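# Seat the lid fully on the box with suction arms

## Task

Set the lid onto the box so that it sits completely down and stays there with no help from the robot, then switch off suction and withdraw the tool from it.

## Robot and tools

ROBOT. Two six-joint UR-type arms, left_arm and right_arm, each carry a vacuum cup (rim 36 mm wide) in place of fingers. Base positions in the scene frame: left_arm (+0.058, +0.525, 0) m, right_arm (-0.023, -0.665, 0) m, both yawed only slightly. Joint ranges (rad): shoulder pan -3.142..3.142, shoulder lift, wrist 1, 2 and 3 each -6.283..6.283, elbow 0.000..3.142; the elbow never fully straightens.

FRAME. All reported poses share one scene frame: origin on the tabletop midway between the arms, +z up, +x out across the table, left_arm on the +y side. The arm names do not refer to image sides. The cup point is the centre of the cup rim when unloaded; the cup opens along the cup point's own +z. From about 4 cm behind the rim the tool body and its camera stick out up to about 9 cm sideways.

execute_actions. Argument actions: a list of actions; each action is a table of at most 15 rows, one row per control step of 1/30 s. A table with fewer rows repeats its final row until 15 steps (0.5 s) pass. Each row is one list of 14 numbers, all in [-1, 1], covering both arms even if one is idle: left dx, dy, dz, rx, ry, rz, suction, then right dx, dy, dz, rx, ry, rz, suction. dx..rz are an offset, not a pose: they are measured from the cup point's pose at the start of that action (for the first action in a call, the last pose reported), along the cup point's own axes, and every row refers to that same start, not to the previous row. Scale: 1.0 = 0.6 m or 180 degrees; rx, ry, rz form a single rotation vector. Suction: above 0.01 means on, 0.01 or less means off, and it latches. To leave a cup unchanged, resend its current suction value (0 is an off command). An empty list just returns the state and images.

Per control step the commanded pose is clipped to 100 mm and 16 degrees from the measured pose; after an action the arm travels no further than the last clipped pose, so large moves need several actions. Motion trails commands by about 0.17 s. To keep an arm still, send the offset back to its wanted pose in the first call of a reply and zeros later.

move. target: one 14-number row laid out as above; offsets from the pose in the latest result that shows one, in cup-point axes; suction values are applied at the start. Each cup point goes in a straight line, both finishing together, lasting 0.5 to 10 s (cut off at 10 s). speed: m/s, 0.002 to 0.5, default 0.25; rotation up to twice that in rad/s. Paths ignore obstacles and the other arm, and the cup can lag, drift or overshoot speed, most when the arm is near straight. stop_force: N, 13 to 80, one value for both arms, not allowed before 0.2 s of scene time. An arm's path ends once its wrist sensor feels that much extra push against the motion for 2 steps (or saturates); it then backs to where it was 2 steps earlier and holds. Pressing can briefly reach twice the set value, settling within about a second; faster approaches hit harder, so go very slow. The push is judged along the line to the target in the starting axes, so it is unreliable if the cup rotates. Omit stop_force when leaving a surface the cup presses on. A target within 1.5 mm and 0.5 degrees counts as still. Contacts above the sensor go unfelt. blocking=false returns after 0.5 s while motion continues; not usable with stop_force; call wait or stop before further commands. Without stop_force, a stiff arm driven even slightly past contact may fault.

The move: line reports done, off_target, moving, held, fault or contact per arm (one named arm means the other is done), plus distance to target. limits=paced: the pose was clipped. limits=held: a check blocked some steps, after which the arm may jump faster than speed.

wait: seconds 0 to 10; arms hold their last command, a running move continues. stop: brakes a running move; allow room. zoom_image: camera (cam_head_left, cam_head_right, cam_high, cam_low, cam_left_wrist, cam_right_wrist) and region [x0, y0, x1, y1] in pixels, at most 504 by 504; all images are 896x504. read_manual: only licence text. finished_scene: pass the current scene number; it ends the scene for good after the last command is held and reports success. Replying with no tool call ends everything.

RESULTS. Per arm: cup point position (m), quat_wxyz, velocities (m/s, rad/s); printed positions drift at long reach. Hand target lines give the pose being driven to; pose unreachable means the clearance check altered or blocked a command. suction_measured stays near 0 without a seal, reaches 0.83+ on an airtight face, lower with leaks; part_present turns 1 at 0.50 and 0 below 0.45. Wrist force and torque are in the cup point's axes, pointing from the surface into the arm; offset up to about 5.5 N, noise up to 3.4 N, saturation near 100 N; no reading is harmless. Camera calibrations are given per camera; results list any that change.

GRIPPING. Press the rim flat onto a smooth, flat part of the lid so it touches all round, away from holes, seams and edges. Vacuum shortens the cup, so a held part sits up to 12 mm nearer the tool. Vacuum alone may lift a resting part. To release, set the part down on its support, switch suction off, and retreat at least 15 mm. A cup sealed to the table pins the tool until suction is off.

AVOID. Joint torque at its load limit (306, 306, 139, 50.2, 50.2, 50.2 N m, base to tool) or 150 N external force stops that arm for 10 s and drops the rest of the call. Keep the arms from striking or pushing each other. Never push or knock anything off the table. Avoid drops, slips, slams and hard pushes. Loose objects may occasionally be nudged by a disturbance. Holding loads heats motors: warning at 70 °C, brakes at 85 °C.

Each tool is called after "Call:" in YAML: its name, and indented under it one key for each argument.

## Session

Call:
execute_actions:
  actions: []

Scene clock: 0.00 s.
left_arm: end_effector_position=(+0.6878, +0.5133, +0.2001) suction_measured=0.01 part_present=0 end_effector_quat_wxyz=(+0.001, -0.250, +0.968, -0.001) end_effector_velocity=(+0.000, +0.000, +0.000) end_effector_angular_velocity=(+0.000, -0.000, +0.000) | right_arm: end_effector_position=(+0.6044, -0.7245, +0.1991) suction_measured=0.00 part_present=0 end_effector_quat_wxyz=(+0.000, +0.304, +0.953, +0.000) end_effector_velocity=(+0.000, -0.000, +0.000) end_effector_angular_velocity=(-0.000, -0.000, -0.001)
Joint positions: left_arm=[-0.279 -1.558  2.144 -2.159 -1.57   2.337] | right_arm=[-0.281 -1.555  2.142 -2.158 -1.57  -2.898]
Joint velocities: left_arm=[ 0.  0. -0.  0.  0. -0.] | right_arm=[-0.    -0.    -0.     0.     0.     0.001]
Wrist force (N, on the end effector, along its own x y z axes, offset not removed): no reading
Wrist torque (N m, same axes, about the end effector's origin, offset not removed): no reading
Hand target (left_arm): +0.688, +0.513, +0.200; +0.001, -0.250, +0.968, -0.001
Hand target (right_arm): +0.604, -0.725, +0.199; +0.000, +0.304, +0.953, +0.000

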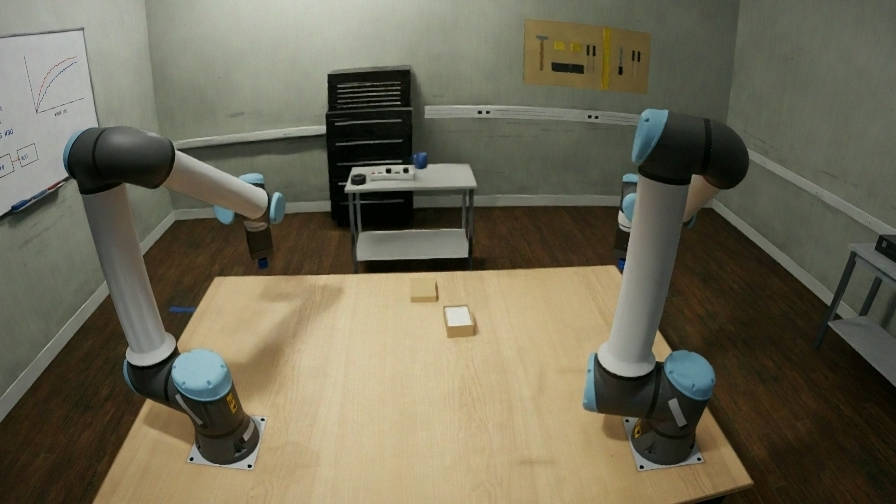

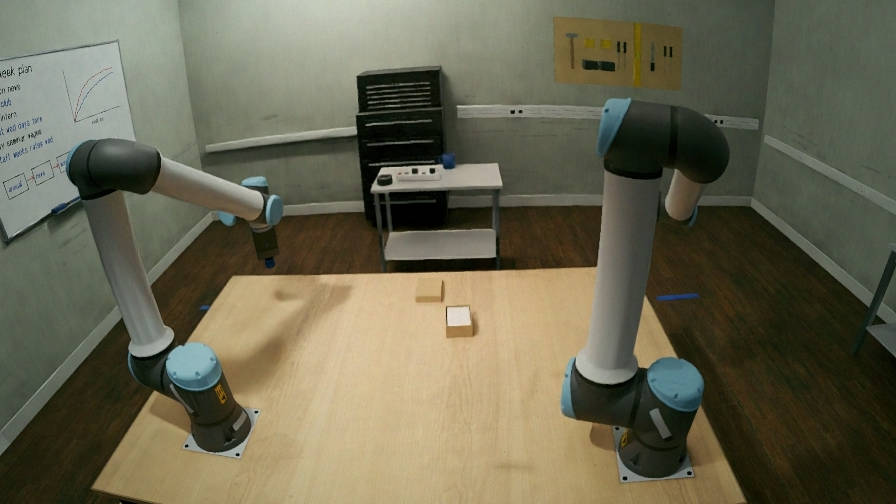

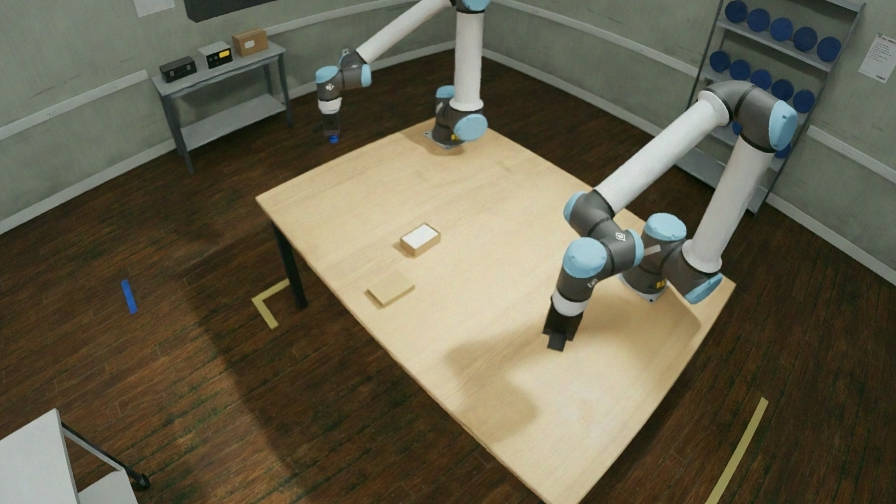

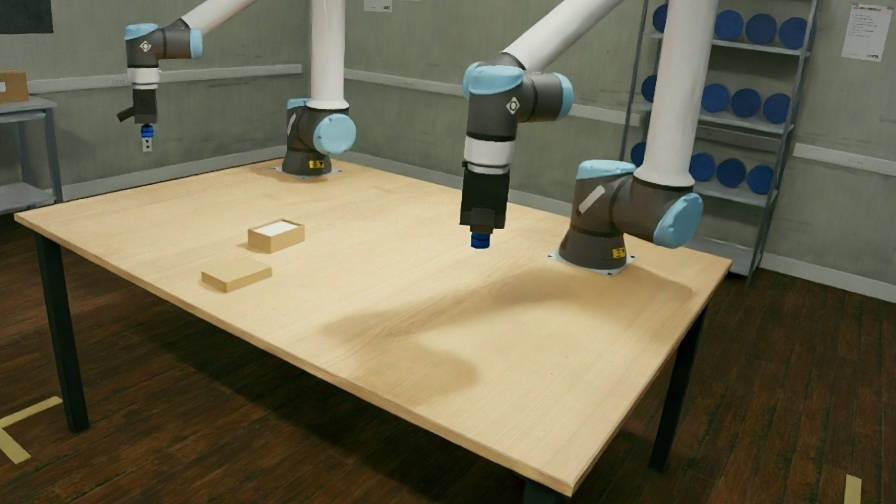

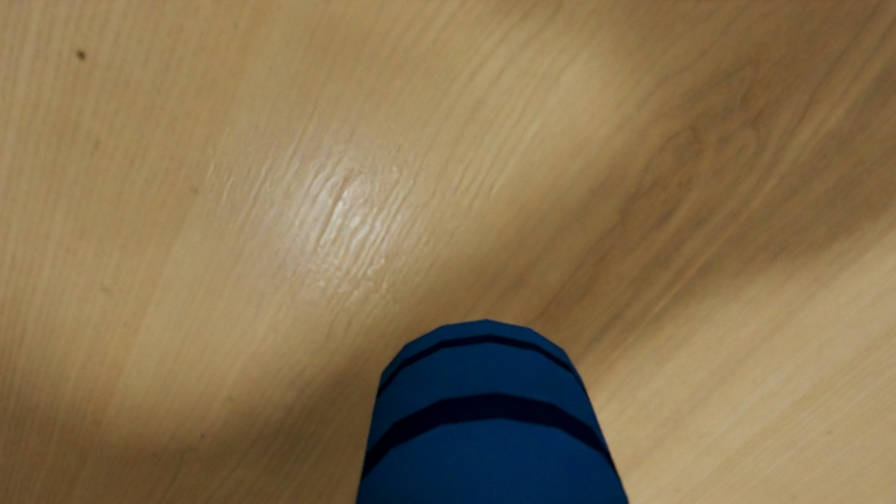

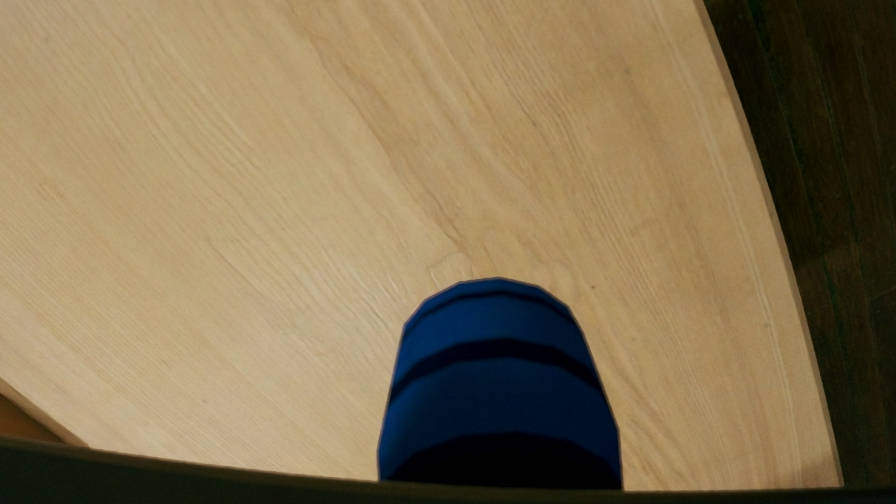

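Call:
zoom_image:
  camera: "cam_high"
  region: [340, 210, 480, 320]

Call:
zoom_image:
  camera: "cam_head_left"
  region: [390, 265, 500, 345]

Call:
zoom_image:
  camera: "cam_low"
  region: [190, 200, 330, 310]

Region (340, 210, 480, 320) of cam_high's 896x504 image, scaled by 3.600, with more detail than that image has; it fills the top 396 rows of this view, and the rest is white.

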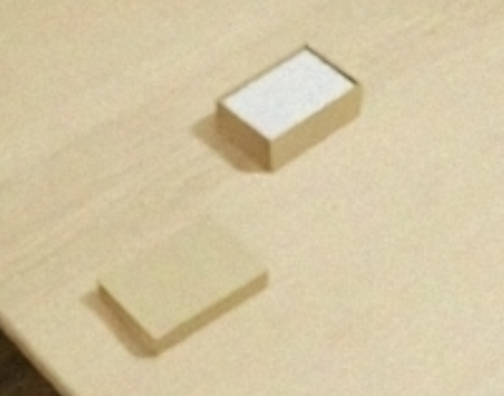

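Region (390, 265, 500, 345) of cam_head_left's 896x504 image, scaled by 4.582, with more detail than that image has; it fills the top 367 rows of this view, and the rest is white.

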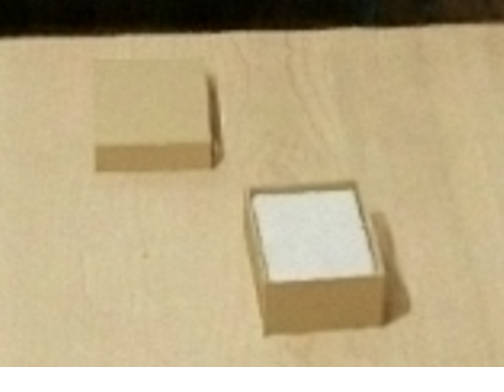

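Region (190, 200, 330, 310) of cam_low's 896x504 image, scaled by 3.600, with more detail than that image has; it fills the top 396 rows of this view, and the rest is white.

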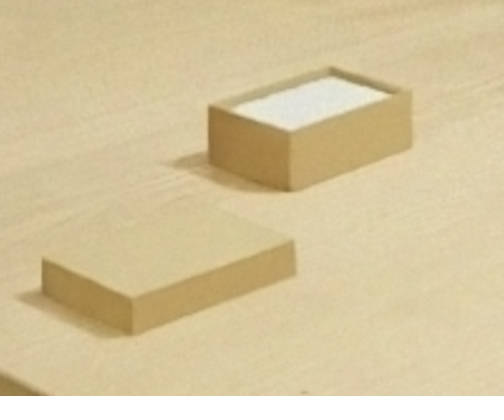

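Call:
move:
  target: [0.242,-0.891,0.05,0,0,0.161,0,0,0,0,0,0,0,0]
  speed: 0.4

Scene clock: 2.70 s.
left_arm: end_effector_position=(+0.8190, -0.0248, +0.1705) suction_measured=0.01 part_present=0 end_effector_quat_wxyz=(+0.001, +0.000, +1.000, -0.001) end_effector_velocity=(+0.001, -0.003, -0.000) end_effector_angular_velocity=(-0.000, +0.001, -0.002) | right_arm: end_effector_position=(+0.6044, -0.7245, +0.1991) suction_measured=0.00 part_present=0 end_effector_quat_wxyz=(+0.000, +0.304, +0.953, +0.000) end_effector_velocity=(-0.000, -0.000, +0.001) end_effector_angular_velocity=(-0.000, -0.001, -0.000)
Joint positions: left_arm=[-0.793 -1.064  1.554 -2.063 -1.57   2.329] | right_arm=[-0.281 -1.555  2.142 -2.158 -1.57  -2.898]
Joint velocities: left_arm=[-0.001  0.004 -0.006  0.003 -0.001  0.001] | right_arm=[-0.    -0.001  0.     0.    -0.     0.   ]
Wrist force (N, on the end effector, along its own x y z axes, offset not removed): left_arm=[-6.6 -1.1 -0.3] | right_arm=[-2.6 1.2 2.8]
Wrist torque (N m, same axes, about the end effector's origin, offset not removed): left_arm=[-0.19 1.17 0.19] | right_arm=[0.16 0.25 0.36]
Hand target (left_arm): +0.819, -0.025, +0.170; +0.001, +0.000, +1.000, -0.001
Hand target (right_arm): +0.604, -0.725, +0.199; +0.000, +0.304, +0.953, +0.000
Off the commanded pose (left_arm): 0.001 m, 0 deg.
Off the commanded pose (right_arm): 0.000 m, 0 deg.
move: done
camera_calibration (this result's frames):
cam_left_wrist: T_world_to_cam=[[0.0337309, -0.999359, 0.0119938, -0.0515479], [-0.915974, -0.0261112, 0.400386, 0.712212], [-0.399816, -0.0244914, -0.916268, 0.562429], [0, 0, 0, 1]] pos_world=[0.878974, -0.0191435, 0.230794]

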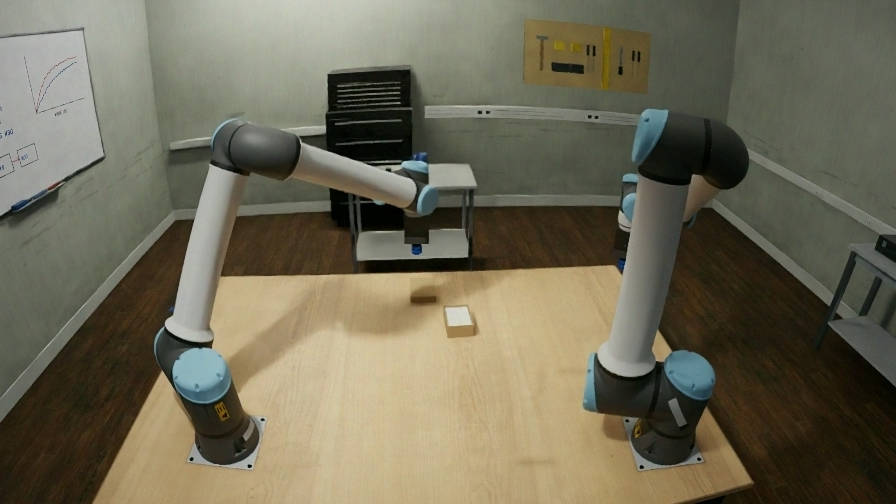

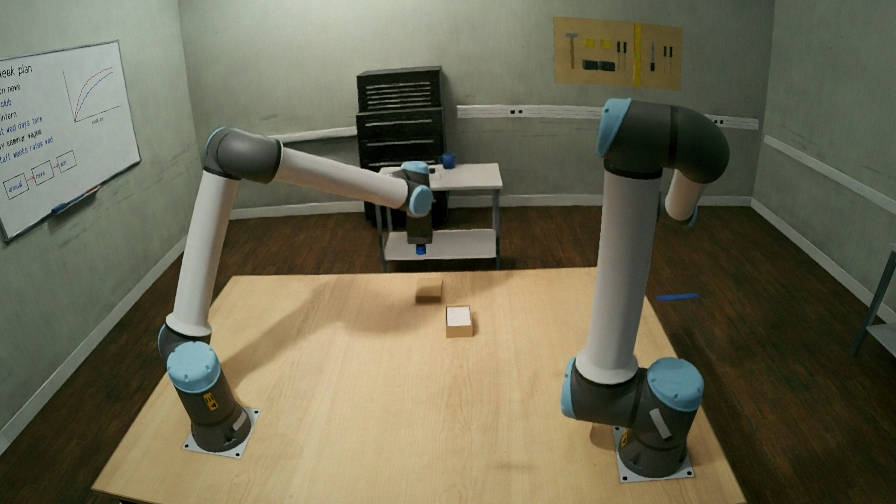

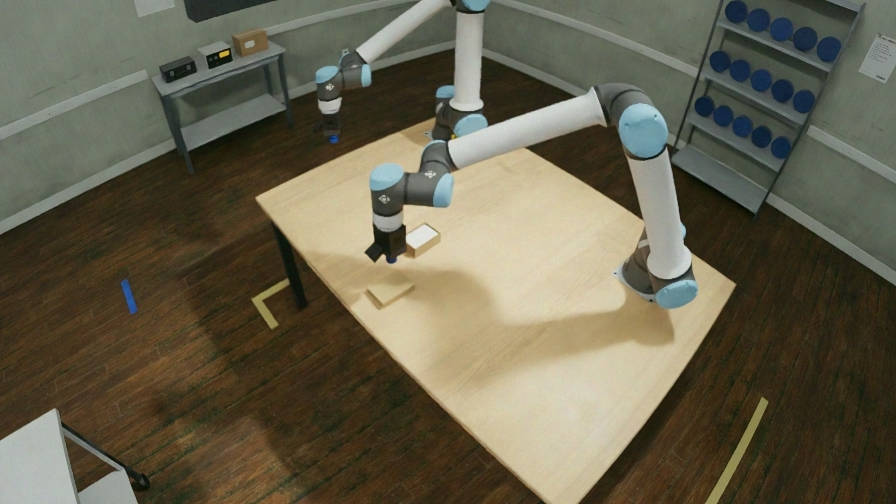

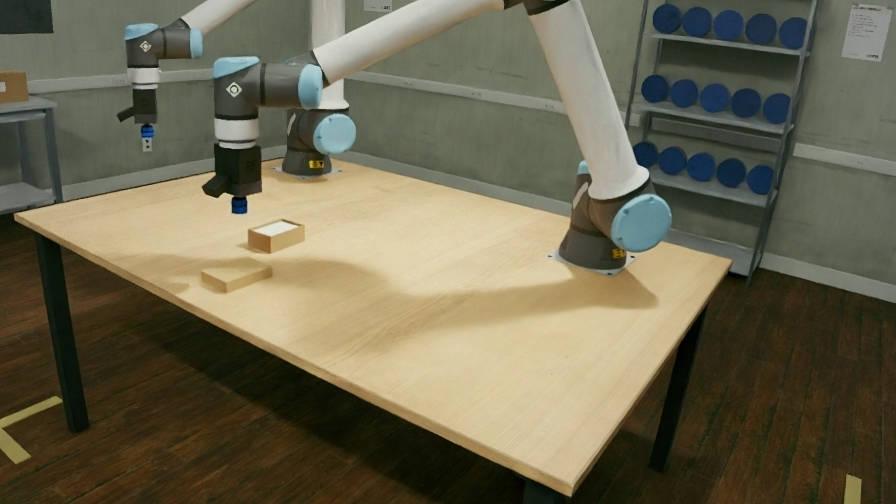

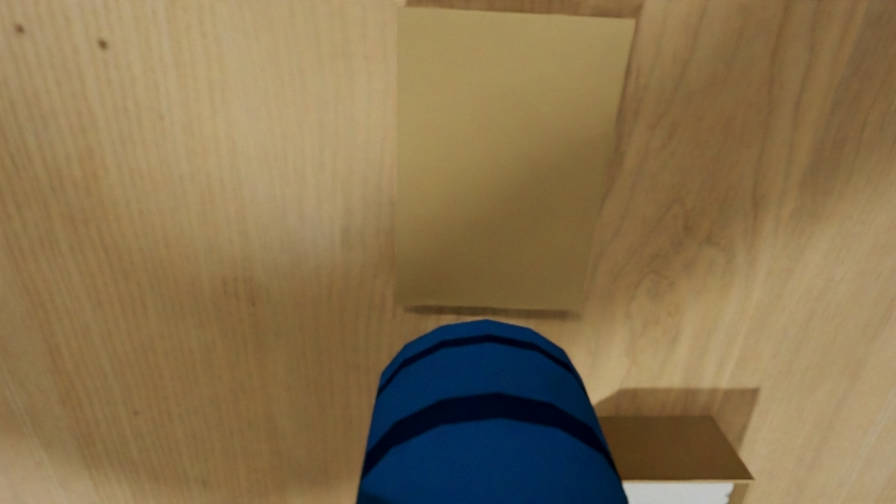

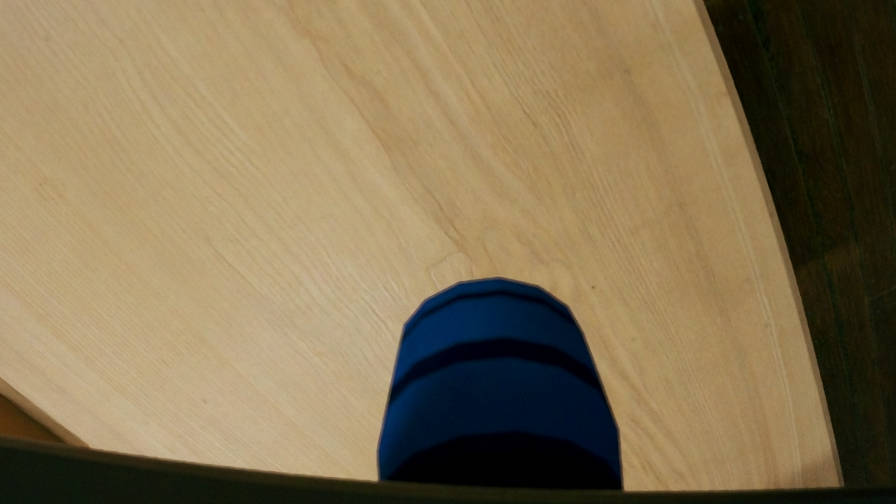

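Call:
move:
  target: [0.33,-0.19,-0.03,0,0,0,0,0,0,0,0,0,0,0]
  speed: 0.3

Scene clock: 4.43 s.
left_arm: end_effector_position=(+0.6210, -0.1385, +0.1884) suction_measured=0.01 part_present=0 end_effector_quat_wxyz=(+0.001, +0.000, +1.000, -0.001) end_effector_velocity=(-0.002, -0.001, +0.000) end_effector_angular_velocity=(+0.000, -0.000, +0.001) | right_arm: end_effector_position=(+0.6044, -0.7245, +0.1991) suction_measured=0.00 part_present=0 end_effector_quat_wxyz=(+0.000, +0.304, +0.953, +0.000) end_effector_velocity=(+0.000, -0.000, -0.000) end_effector_angular_velocity=(+0.000, +0.000, -0.002)
Joint positions: left_arm=[-1.049 -1.178  1.693 -2.088 -1.57   2.072] | right_arm=[-0.281 -1.555  2.142 -2.158 -1.57  -2.898]
Joint velocities: left_arm=[-0.002 -0.001  0.001 -0.     0.    -0.003] | right_arm=[-0.     0.001 -0.    -0.     0.     0.002]
Wrist force (N, on the end effector, along its own x y z axes, offset not removed): left_arm=[-3.9 3.0 -1.6] | right_arm=[-2.8 2.0 -0.2]
Wrist torque (N m, same axes, about the end effector's origin, offset not removed): left_arm=[0.25 0.98 0.05] | right_arm=[0.30 0.32 0.36]
Hand target (left_arm): +0.621, -0.139, +0.188; +0.001, +0.000, +1.000, -0.001
Hand target (right_arm): +0.604, -0.725, +0.199; +0.000, +0.304, +0.953, +0.000
Off the commanded pose (left_arm): 0.000 m, 0 deg.
Off the commanded pose (right_arm): 0.000 m, 0 deg.
move: done
camera_calibration (this result's frames):
cam_left_wrist: T_world_to_cam=[[0.0337288, -0.999354, 0.0124267, -0.158816], [-0.915772, -0.0259233, 0.400862, 0.520578], [-0.400281, -0.0249006, -0.916054, 0.497017], [0, 0, 0, 1]] pos_world=[0.681034, -0.132842, 0.248589]
cam_right_wrist: T_world_to_cam=[[-0.551548, -0.833258, -0.038419, -0.257121], [-0.752842, 0.477429, 0.453091, 0.73277], [-0.359199, 0.278825, -0.890636, 0.680603], [0, 0, 0, 1]] pos_world=[0.654318, -0.753862, 0.26428]

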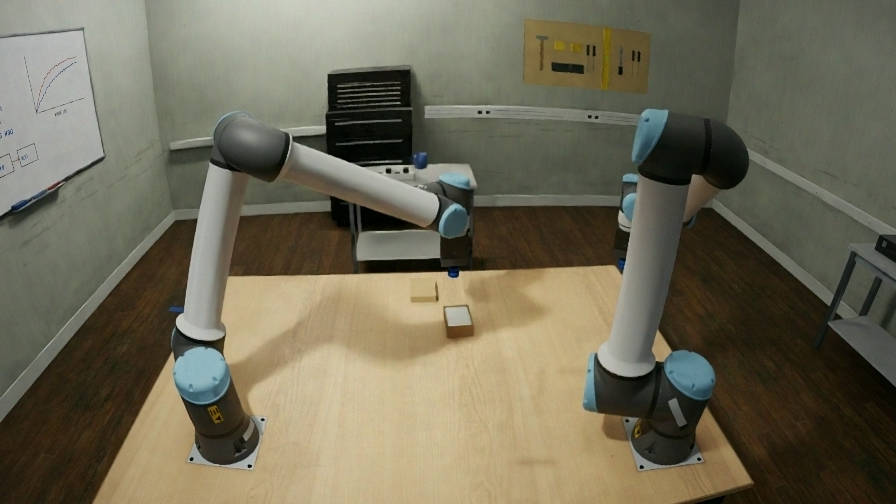

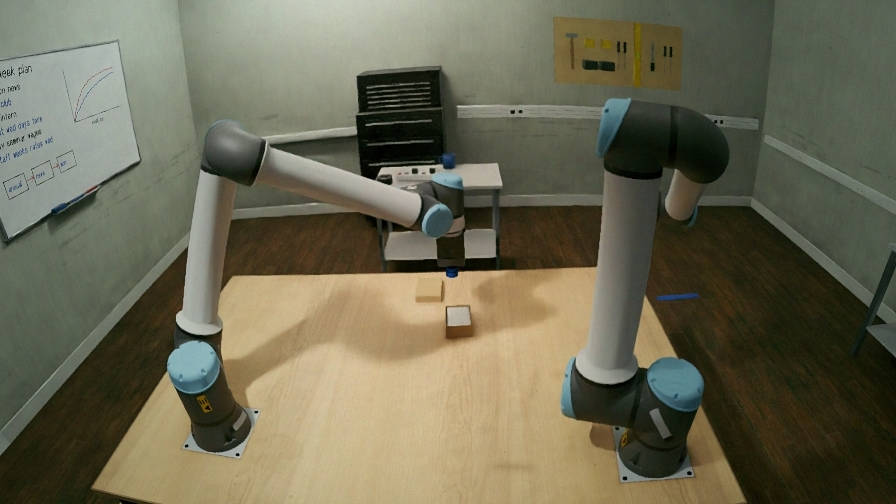

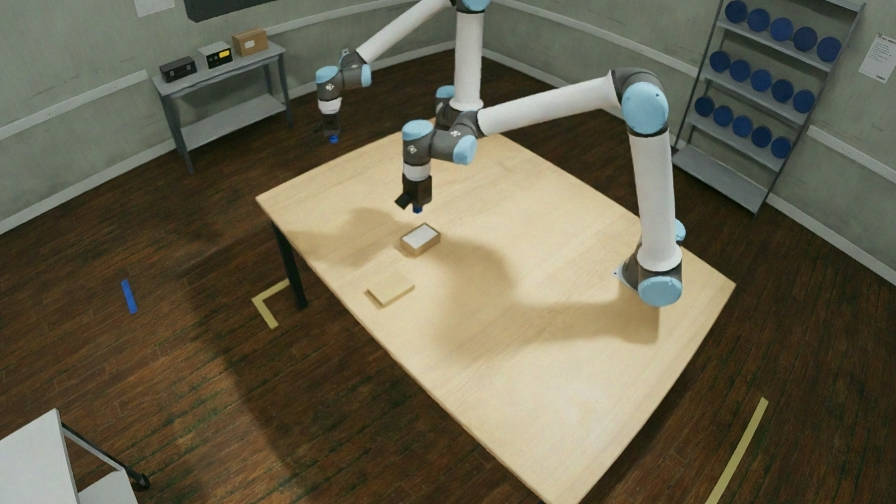

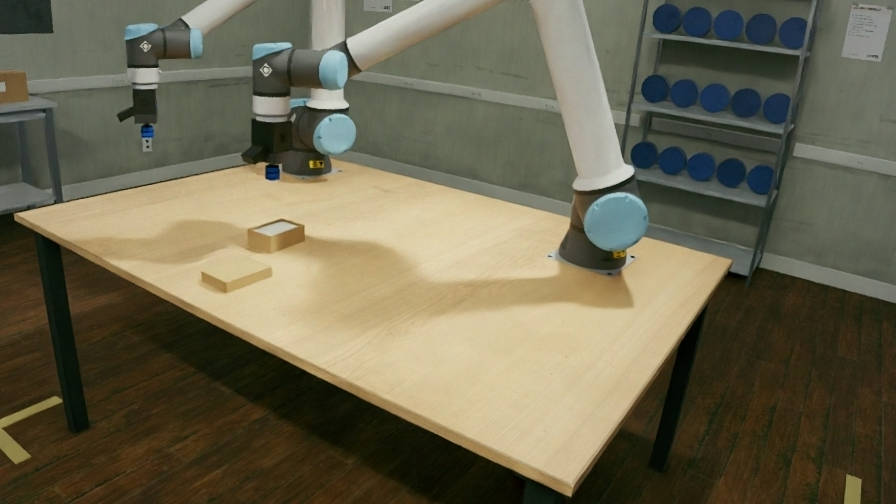

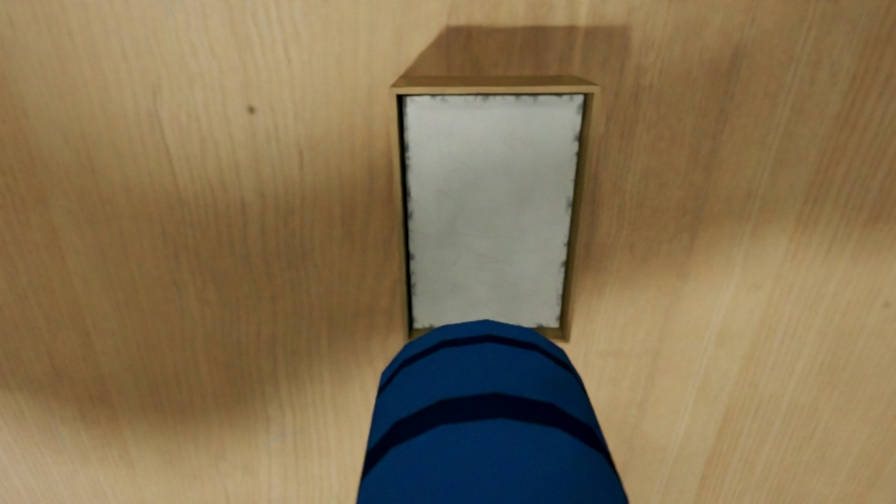

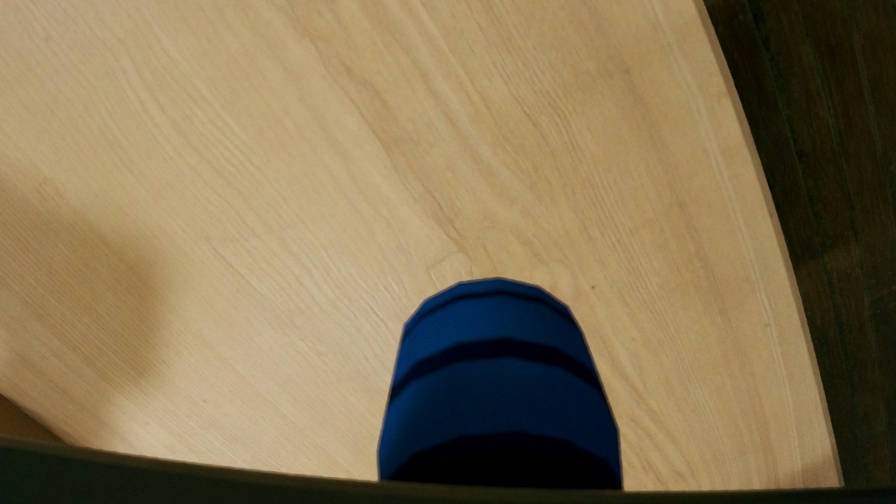

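Call:
zoom_image:
  camera: "cam_left_wrist"
  region: [350, 60, 650, 360]

Region (350, 60, 650, 360) of cam_left_wrist's 896x504 image, scaled by 1.680, with more detail than that image has.

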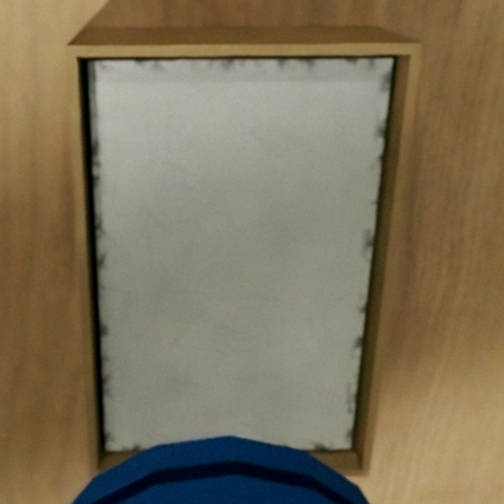

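Call:
move:
  target: [-0.342,0.153,0.225,0,0,0,0,0,0,0,0,0,0,0]
  speed: 0.3

Call:
move:
  target: [0,0,0.07,0,0,0,1,0,0,0,0,0,0,0]
  speed: 0.02
  stop_force: 13

Scene clock: 6.87 s.
left_arm: end_effector_position=(+0.8263, -0.0470, +0.0537) suction_measured=0.01 part_present=0 end_effector_quat_wxyz=(+0.001, +0.000, +1.000, -0.001) end_effector_velocity=(+0.001, -0.000, -0.001) end_effector_angular_velocity=(-0.000, +0.000, -0.001) | right_arm: end_effector_position=(+0.6044, -0.7245, +0.1991) suction_measured=0.00 part_present=0 end_effector_quat_wxyz=(+0.000, +0.304, +0.953, +0.000) end_effector_velocity=(-0.000, -0.000, +0.001) end_effector_angular_velocity=(-0.000, -0.001, -0.000)
Joint positions: left_arm=[-0.803 -0.935  1.578 -2.217 -1.57   2.318] | right_arm=[-0.281 -1.555  2.142 -2.158 -1.57  -2.898]
Joint velocities: left_arm=[ 0.001  0.003 -0.003 -0.    -0.     0.002] | right_arm=[-0.    -0.001  0.    -0.     0.    -0.   ]
Wrist force (N, on the end effector, along its own x y z axes, offset not removed): left_arm=[1.6 6.5 -1.4] | right_arm=[-3.7 2.7 1.6]
Wrist torque (N m, same axes, about the end effector's origin, offset not removed): left_arm=[1.03 -0.16 0.10] | right_arm=[0.37 0.43 0.31]
Hand target (left_arm): +0.827, -0.047, +0.054; +0.001, +0.000, +1.000, -0.001
Hand target (right_arm): +0.604, -0.725, +0.199; +0.000, +0.304, +0.953, +0.000
Off the commanded pose (left_arm): 0.000 m, 0 deg.
Off the commanded pose (right_arm): 0.000 m, 0 deg.
move: done
camera_calibration (this result's frames):
cam_left_wrist: T_world_to_cam=[[0.0337221, -0.999359, 0.0120318, -0.0726155], [-0.915975, -0.0260879, 0.400387, 0.765118], [-0.399817, -0.0245227, -0.916267, 0.457714], [0, 0, 0, 1]] pos_world=[0.886279, -0.0413843, 0.113919]
cam_right_wrist: T_world_to_cam=[[-0.551548, -0.833258, -0.0384189, -0.257121], [-0.752842, 0.477429, 0.453091, 0.73277], [-0.359199, 0.278825, -0.890636, 0.680603], [0, 0, 0, 1]] pos_world=[0.654318, -0.753862, 0.26428]

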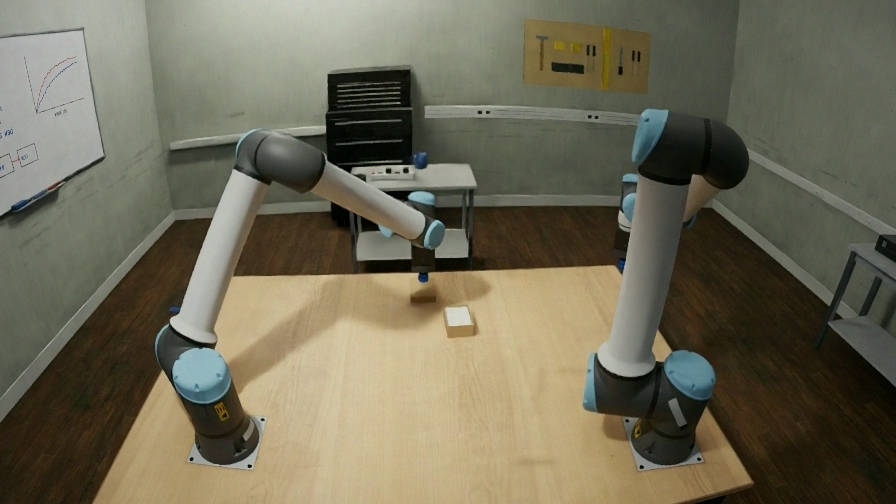

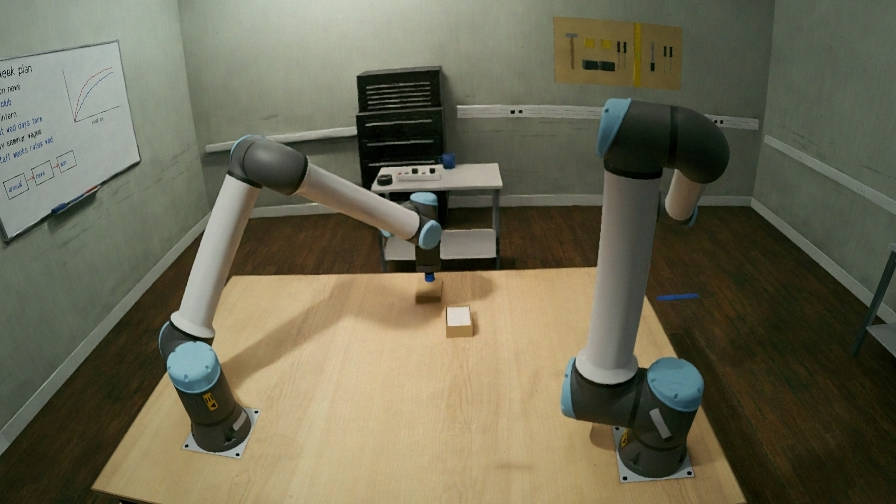

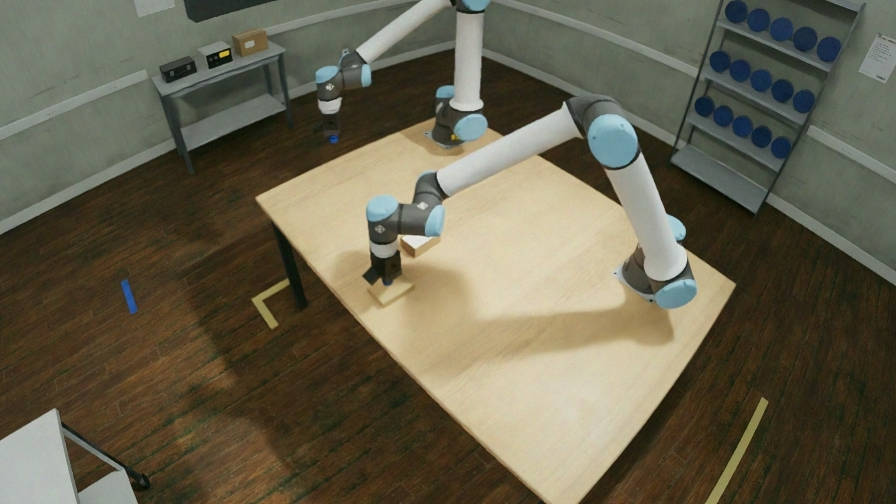

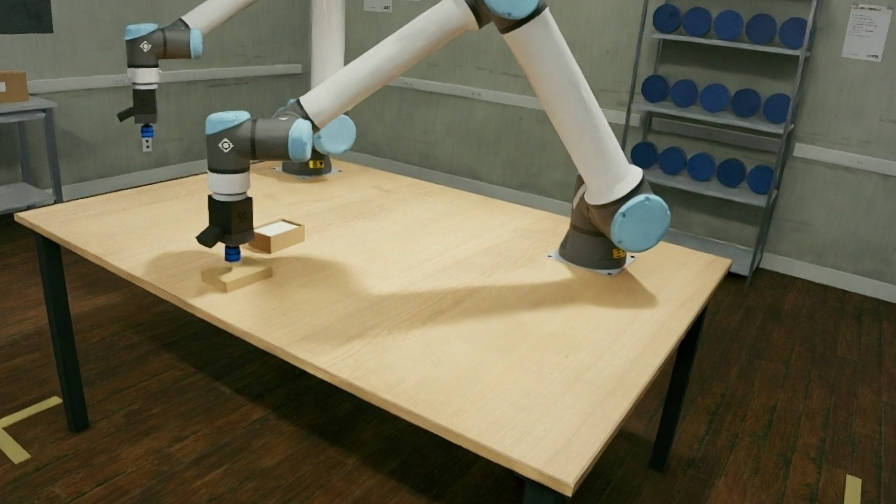

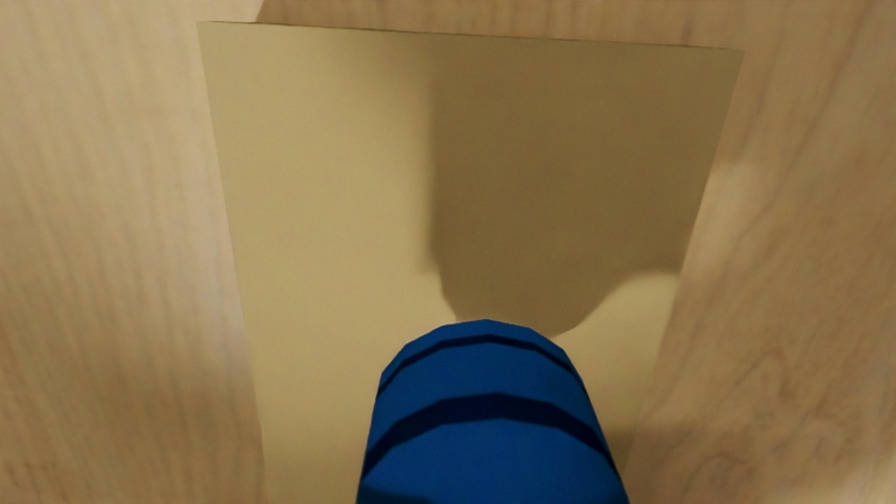

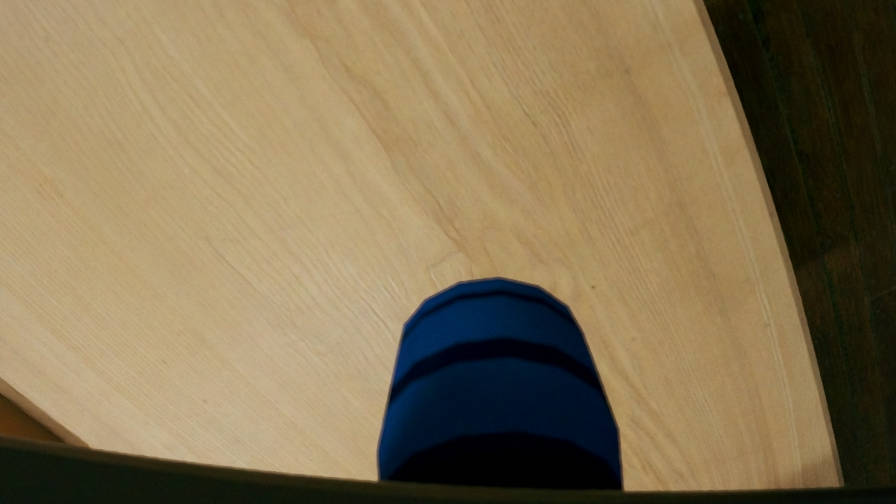

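Scene clock: 9.17 s.
left_arm: end_effector_position=(+0.8264, -0.0471, +0.0159) suction_measured=0.98 part_present=1 end_effector_quat_wxyz=(+0.001, +0.000, +1.000, -0.001) end_effector_velocity=(-0.001, +0.002, +0.003) end_effector_angular_velocity=(+0.004, +0.004, +0.001) | right_arm: end_effector_position=(+0.6044, -0.7245, +0.1991) suction_measured=0.00 part_present=0 end_effector_quat_wxyz=(+0.000, +0.304, +0.953, +0.000) end_effector_velocity=(+0.000, +0.000, +0.000) end_effector_angular_velocity=(-0.000, -0.000, +0.001)
Joint positions: left_arm=[-0.803 -0.897  1.592 -2.269 -1.57   2.318] | right_arm=[-0.281 -1.555  2.142 -2.158 -1.57  -2.898]
Joint velocities: left_arm=[ 0.001 -0.004 -0.     0.01  -0.     0.   ] | right_arm=[ 0. -0. -0. -0.  0. -0.]
Wrist force (N, on the end effector, along its own x y z axes, offset not removed): left_arm=[-3.8 4.3 -49.1] | right_arm=[-1.4 1.4 1.4]
Wrist torque (N m, same axes, about the end effector's origin, offset not removed): left_arm=[0.07 0.93 0.07] | right_arm=[0.07 0.18 0.25]
Hand target (left_arm): +0.826, -0.047, +0.017; +0.001, +0.000, +1.000, -0.001
Hand target (right_arm): +0.604, -0.725, +0.199; +0.000, +0.304, +0.953, +0.000
Off the commanded pose (left_arm): 0.004 m, 0 deg.
Off the commanded pose (right_arm): 0.000 m, 0 deg.
move: contact (left_arm)
camera_calibration (this result's frames):
cam_left_wrist: T_world_to_cam=[[0.0337248, -0.999356, 0.0122749, -0.0722663], [-0.916054, -0.025998, 0.40021, 0.780387], [-0.399634, -0.0247415, -0.916341, 0.42301], [0, 0, 0, 1]] pos_world=[0.886363, -0.0414653, 0.0761892]
cam_right_wrist: T_world_to_cam=[[-0.551548, -0.833258, -0.038419, -0.257121], [-0.752842, 0.477429, 0.453091, 0.73277], [-0.359199, 0.278825, -0.890636, 0.680603], [0, 0, 0, 1]] pos_world=[0.654318, -0.753862, 0.26428]

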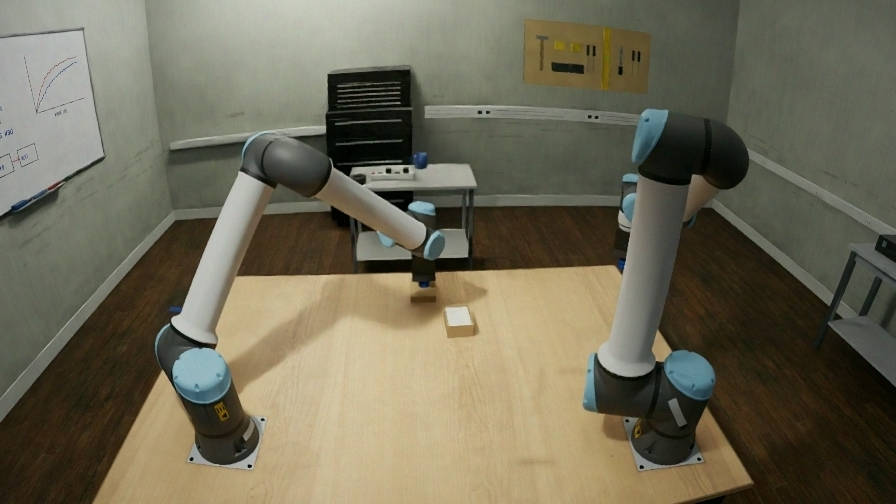

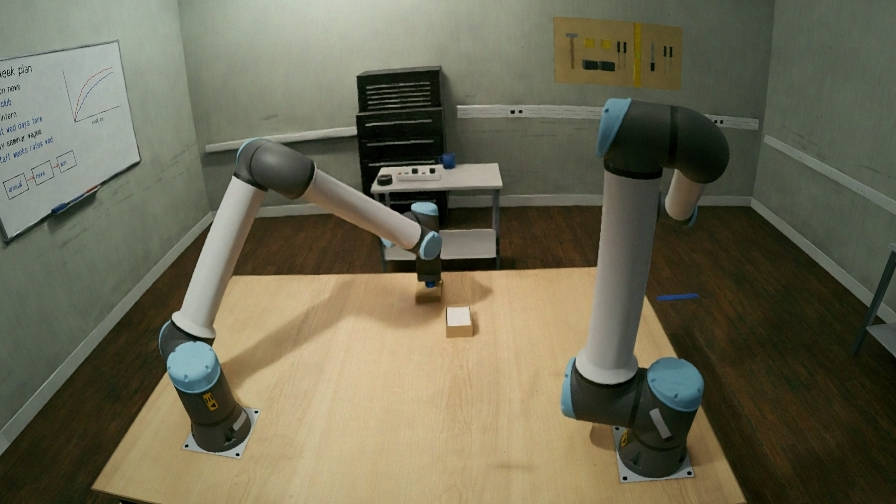

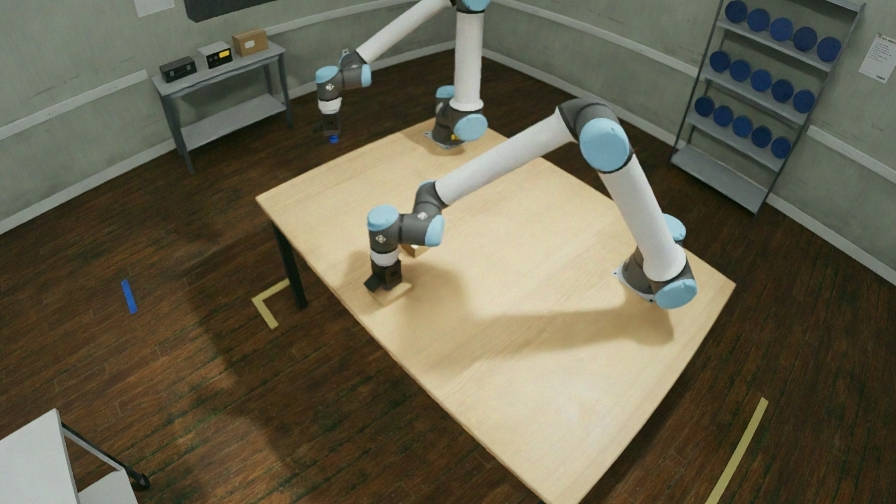

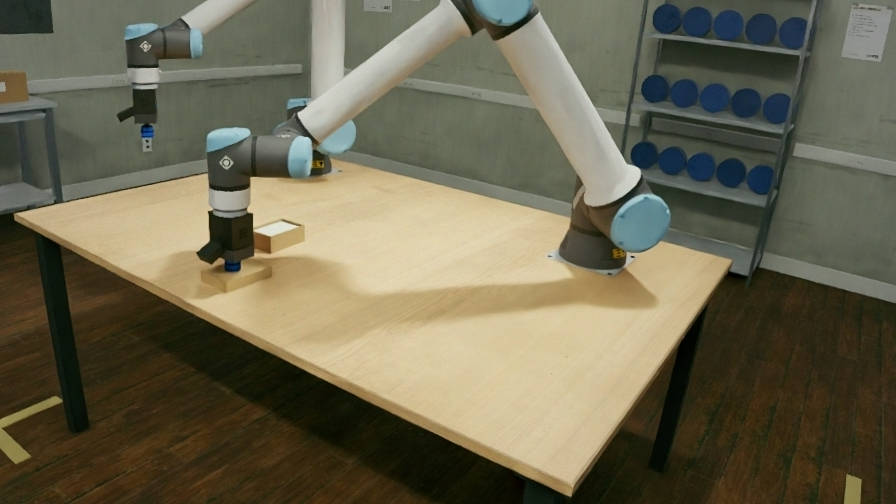

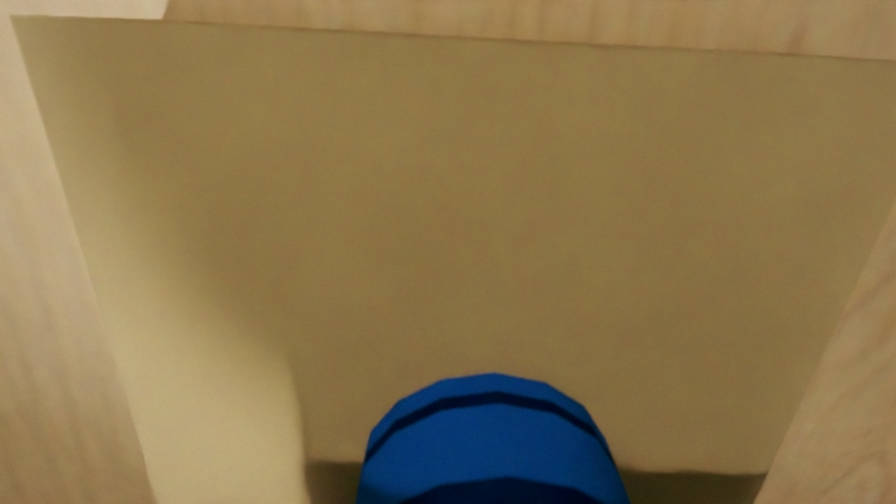

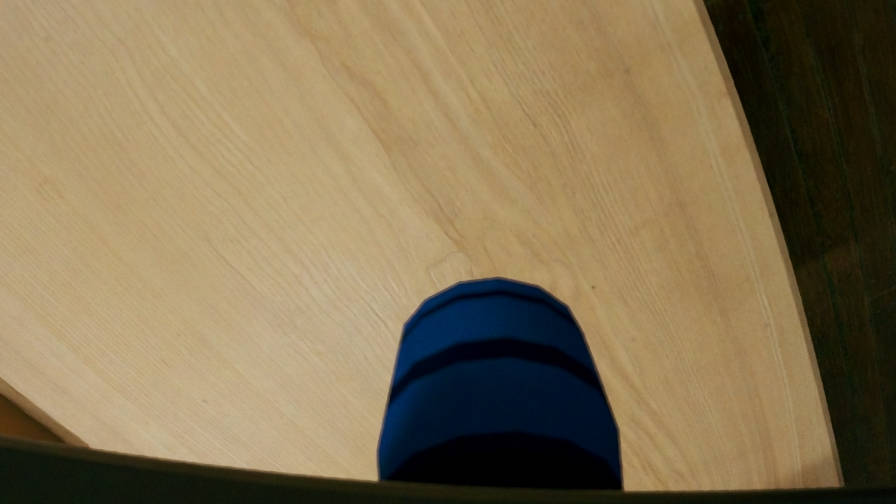

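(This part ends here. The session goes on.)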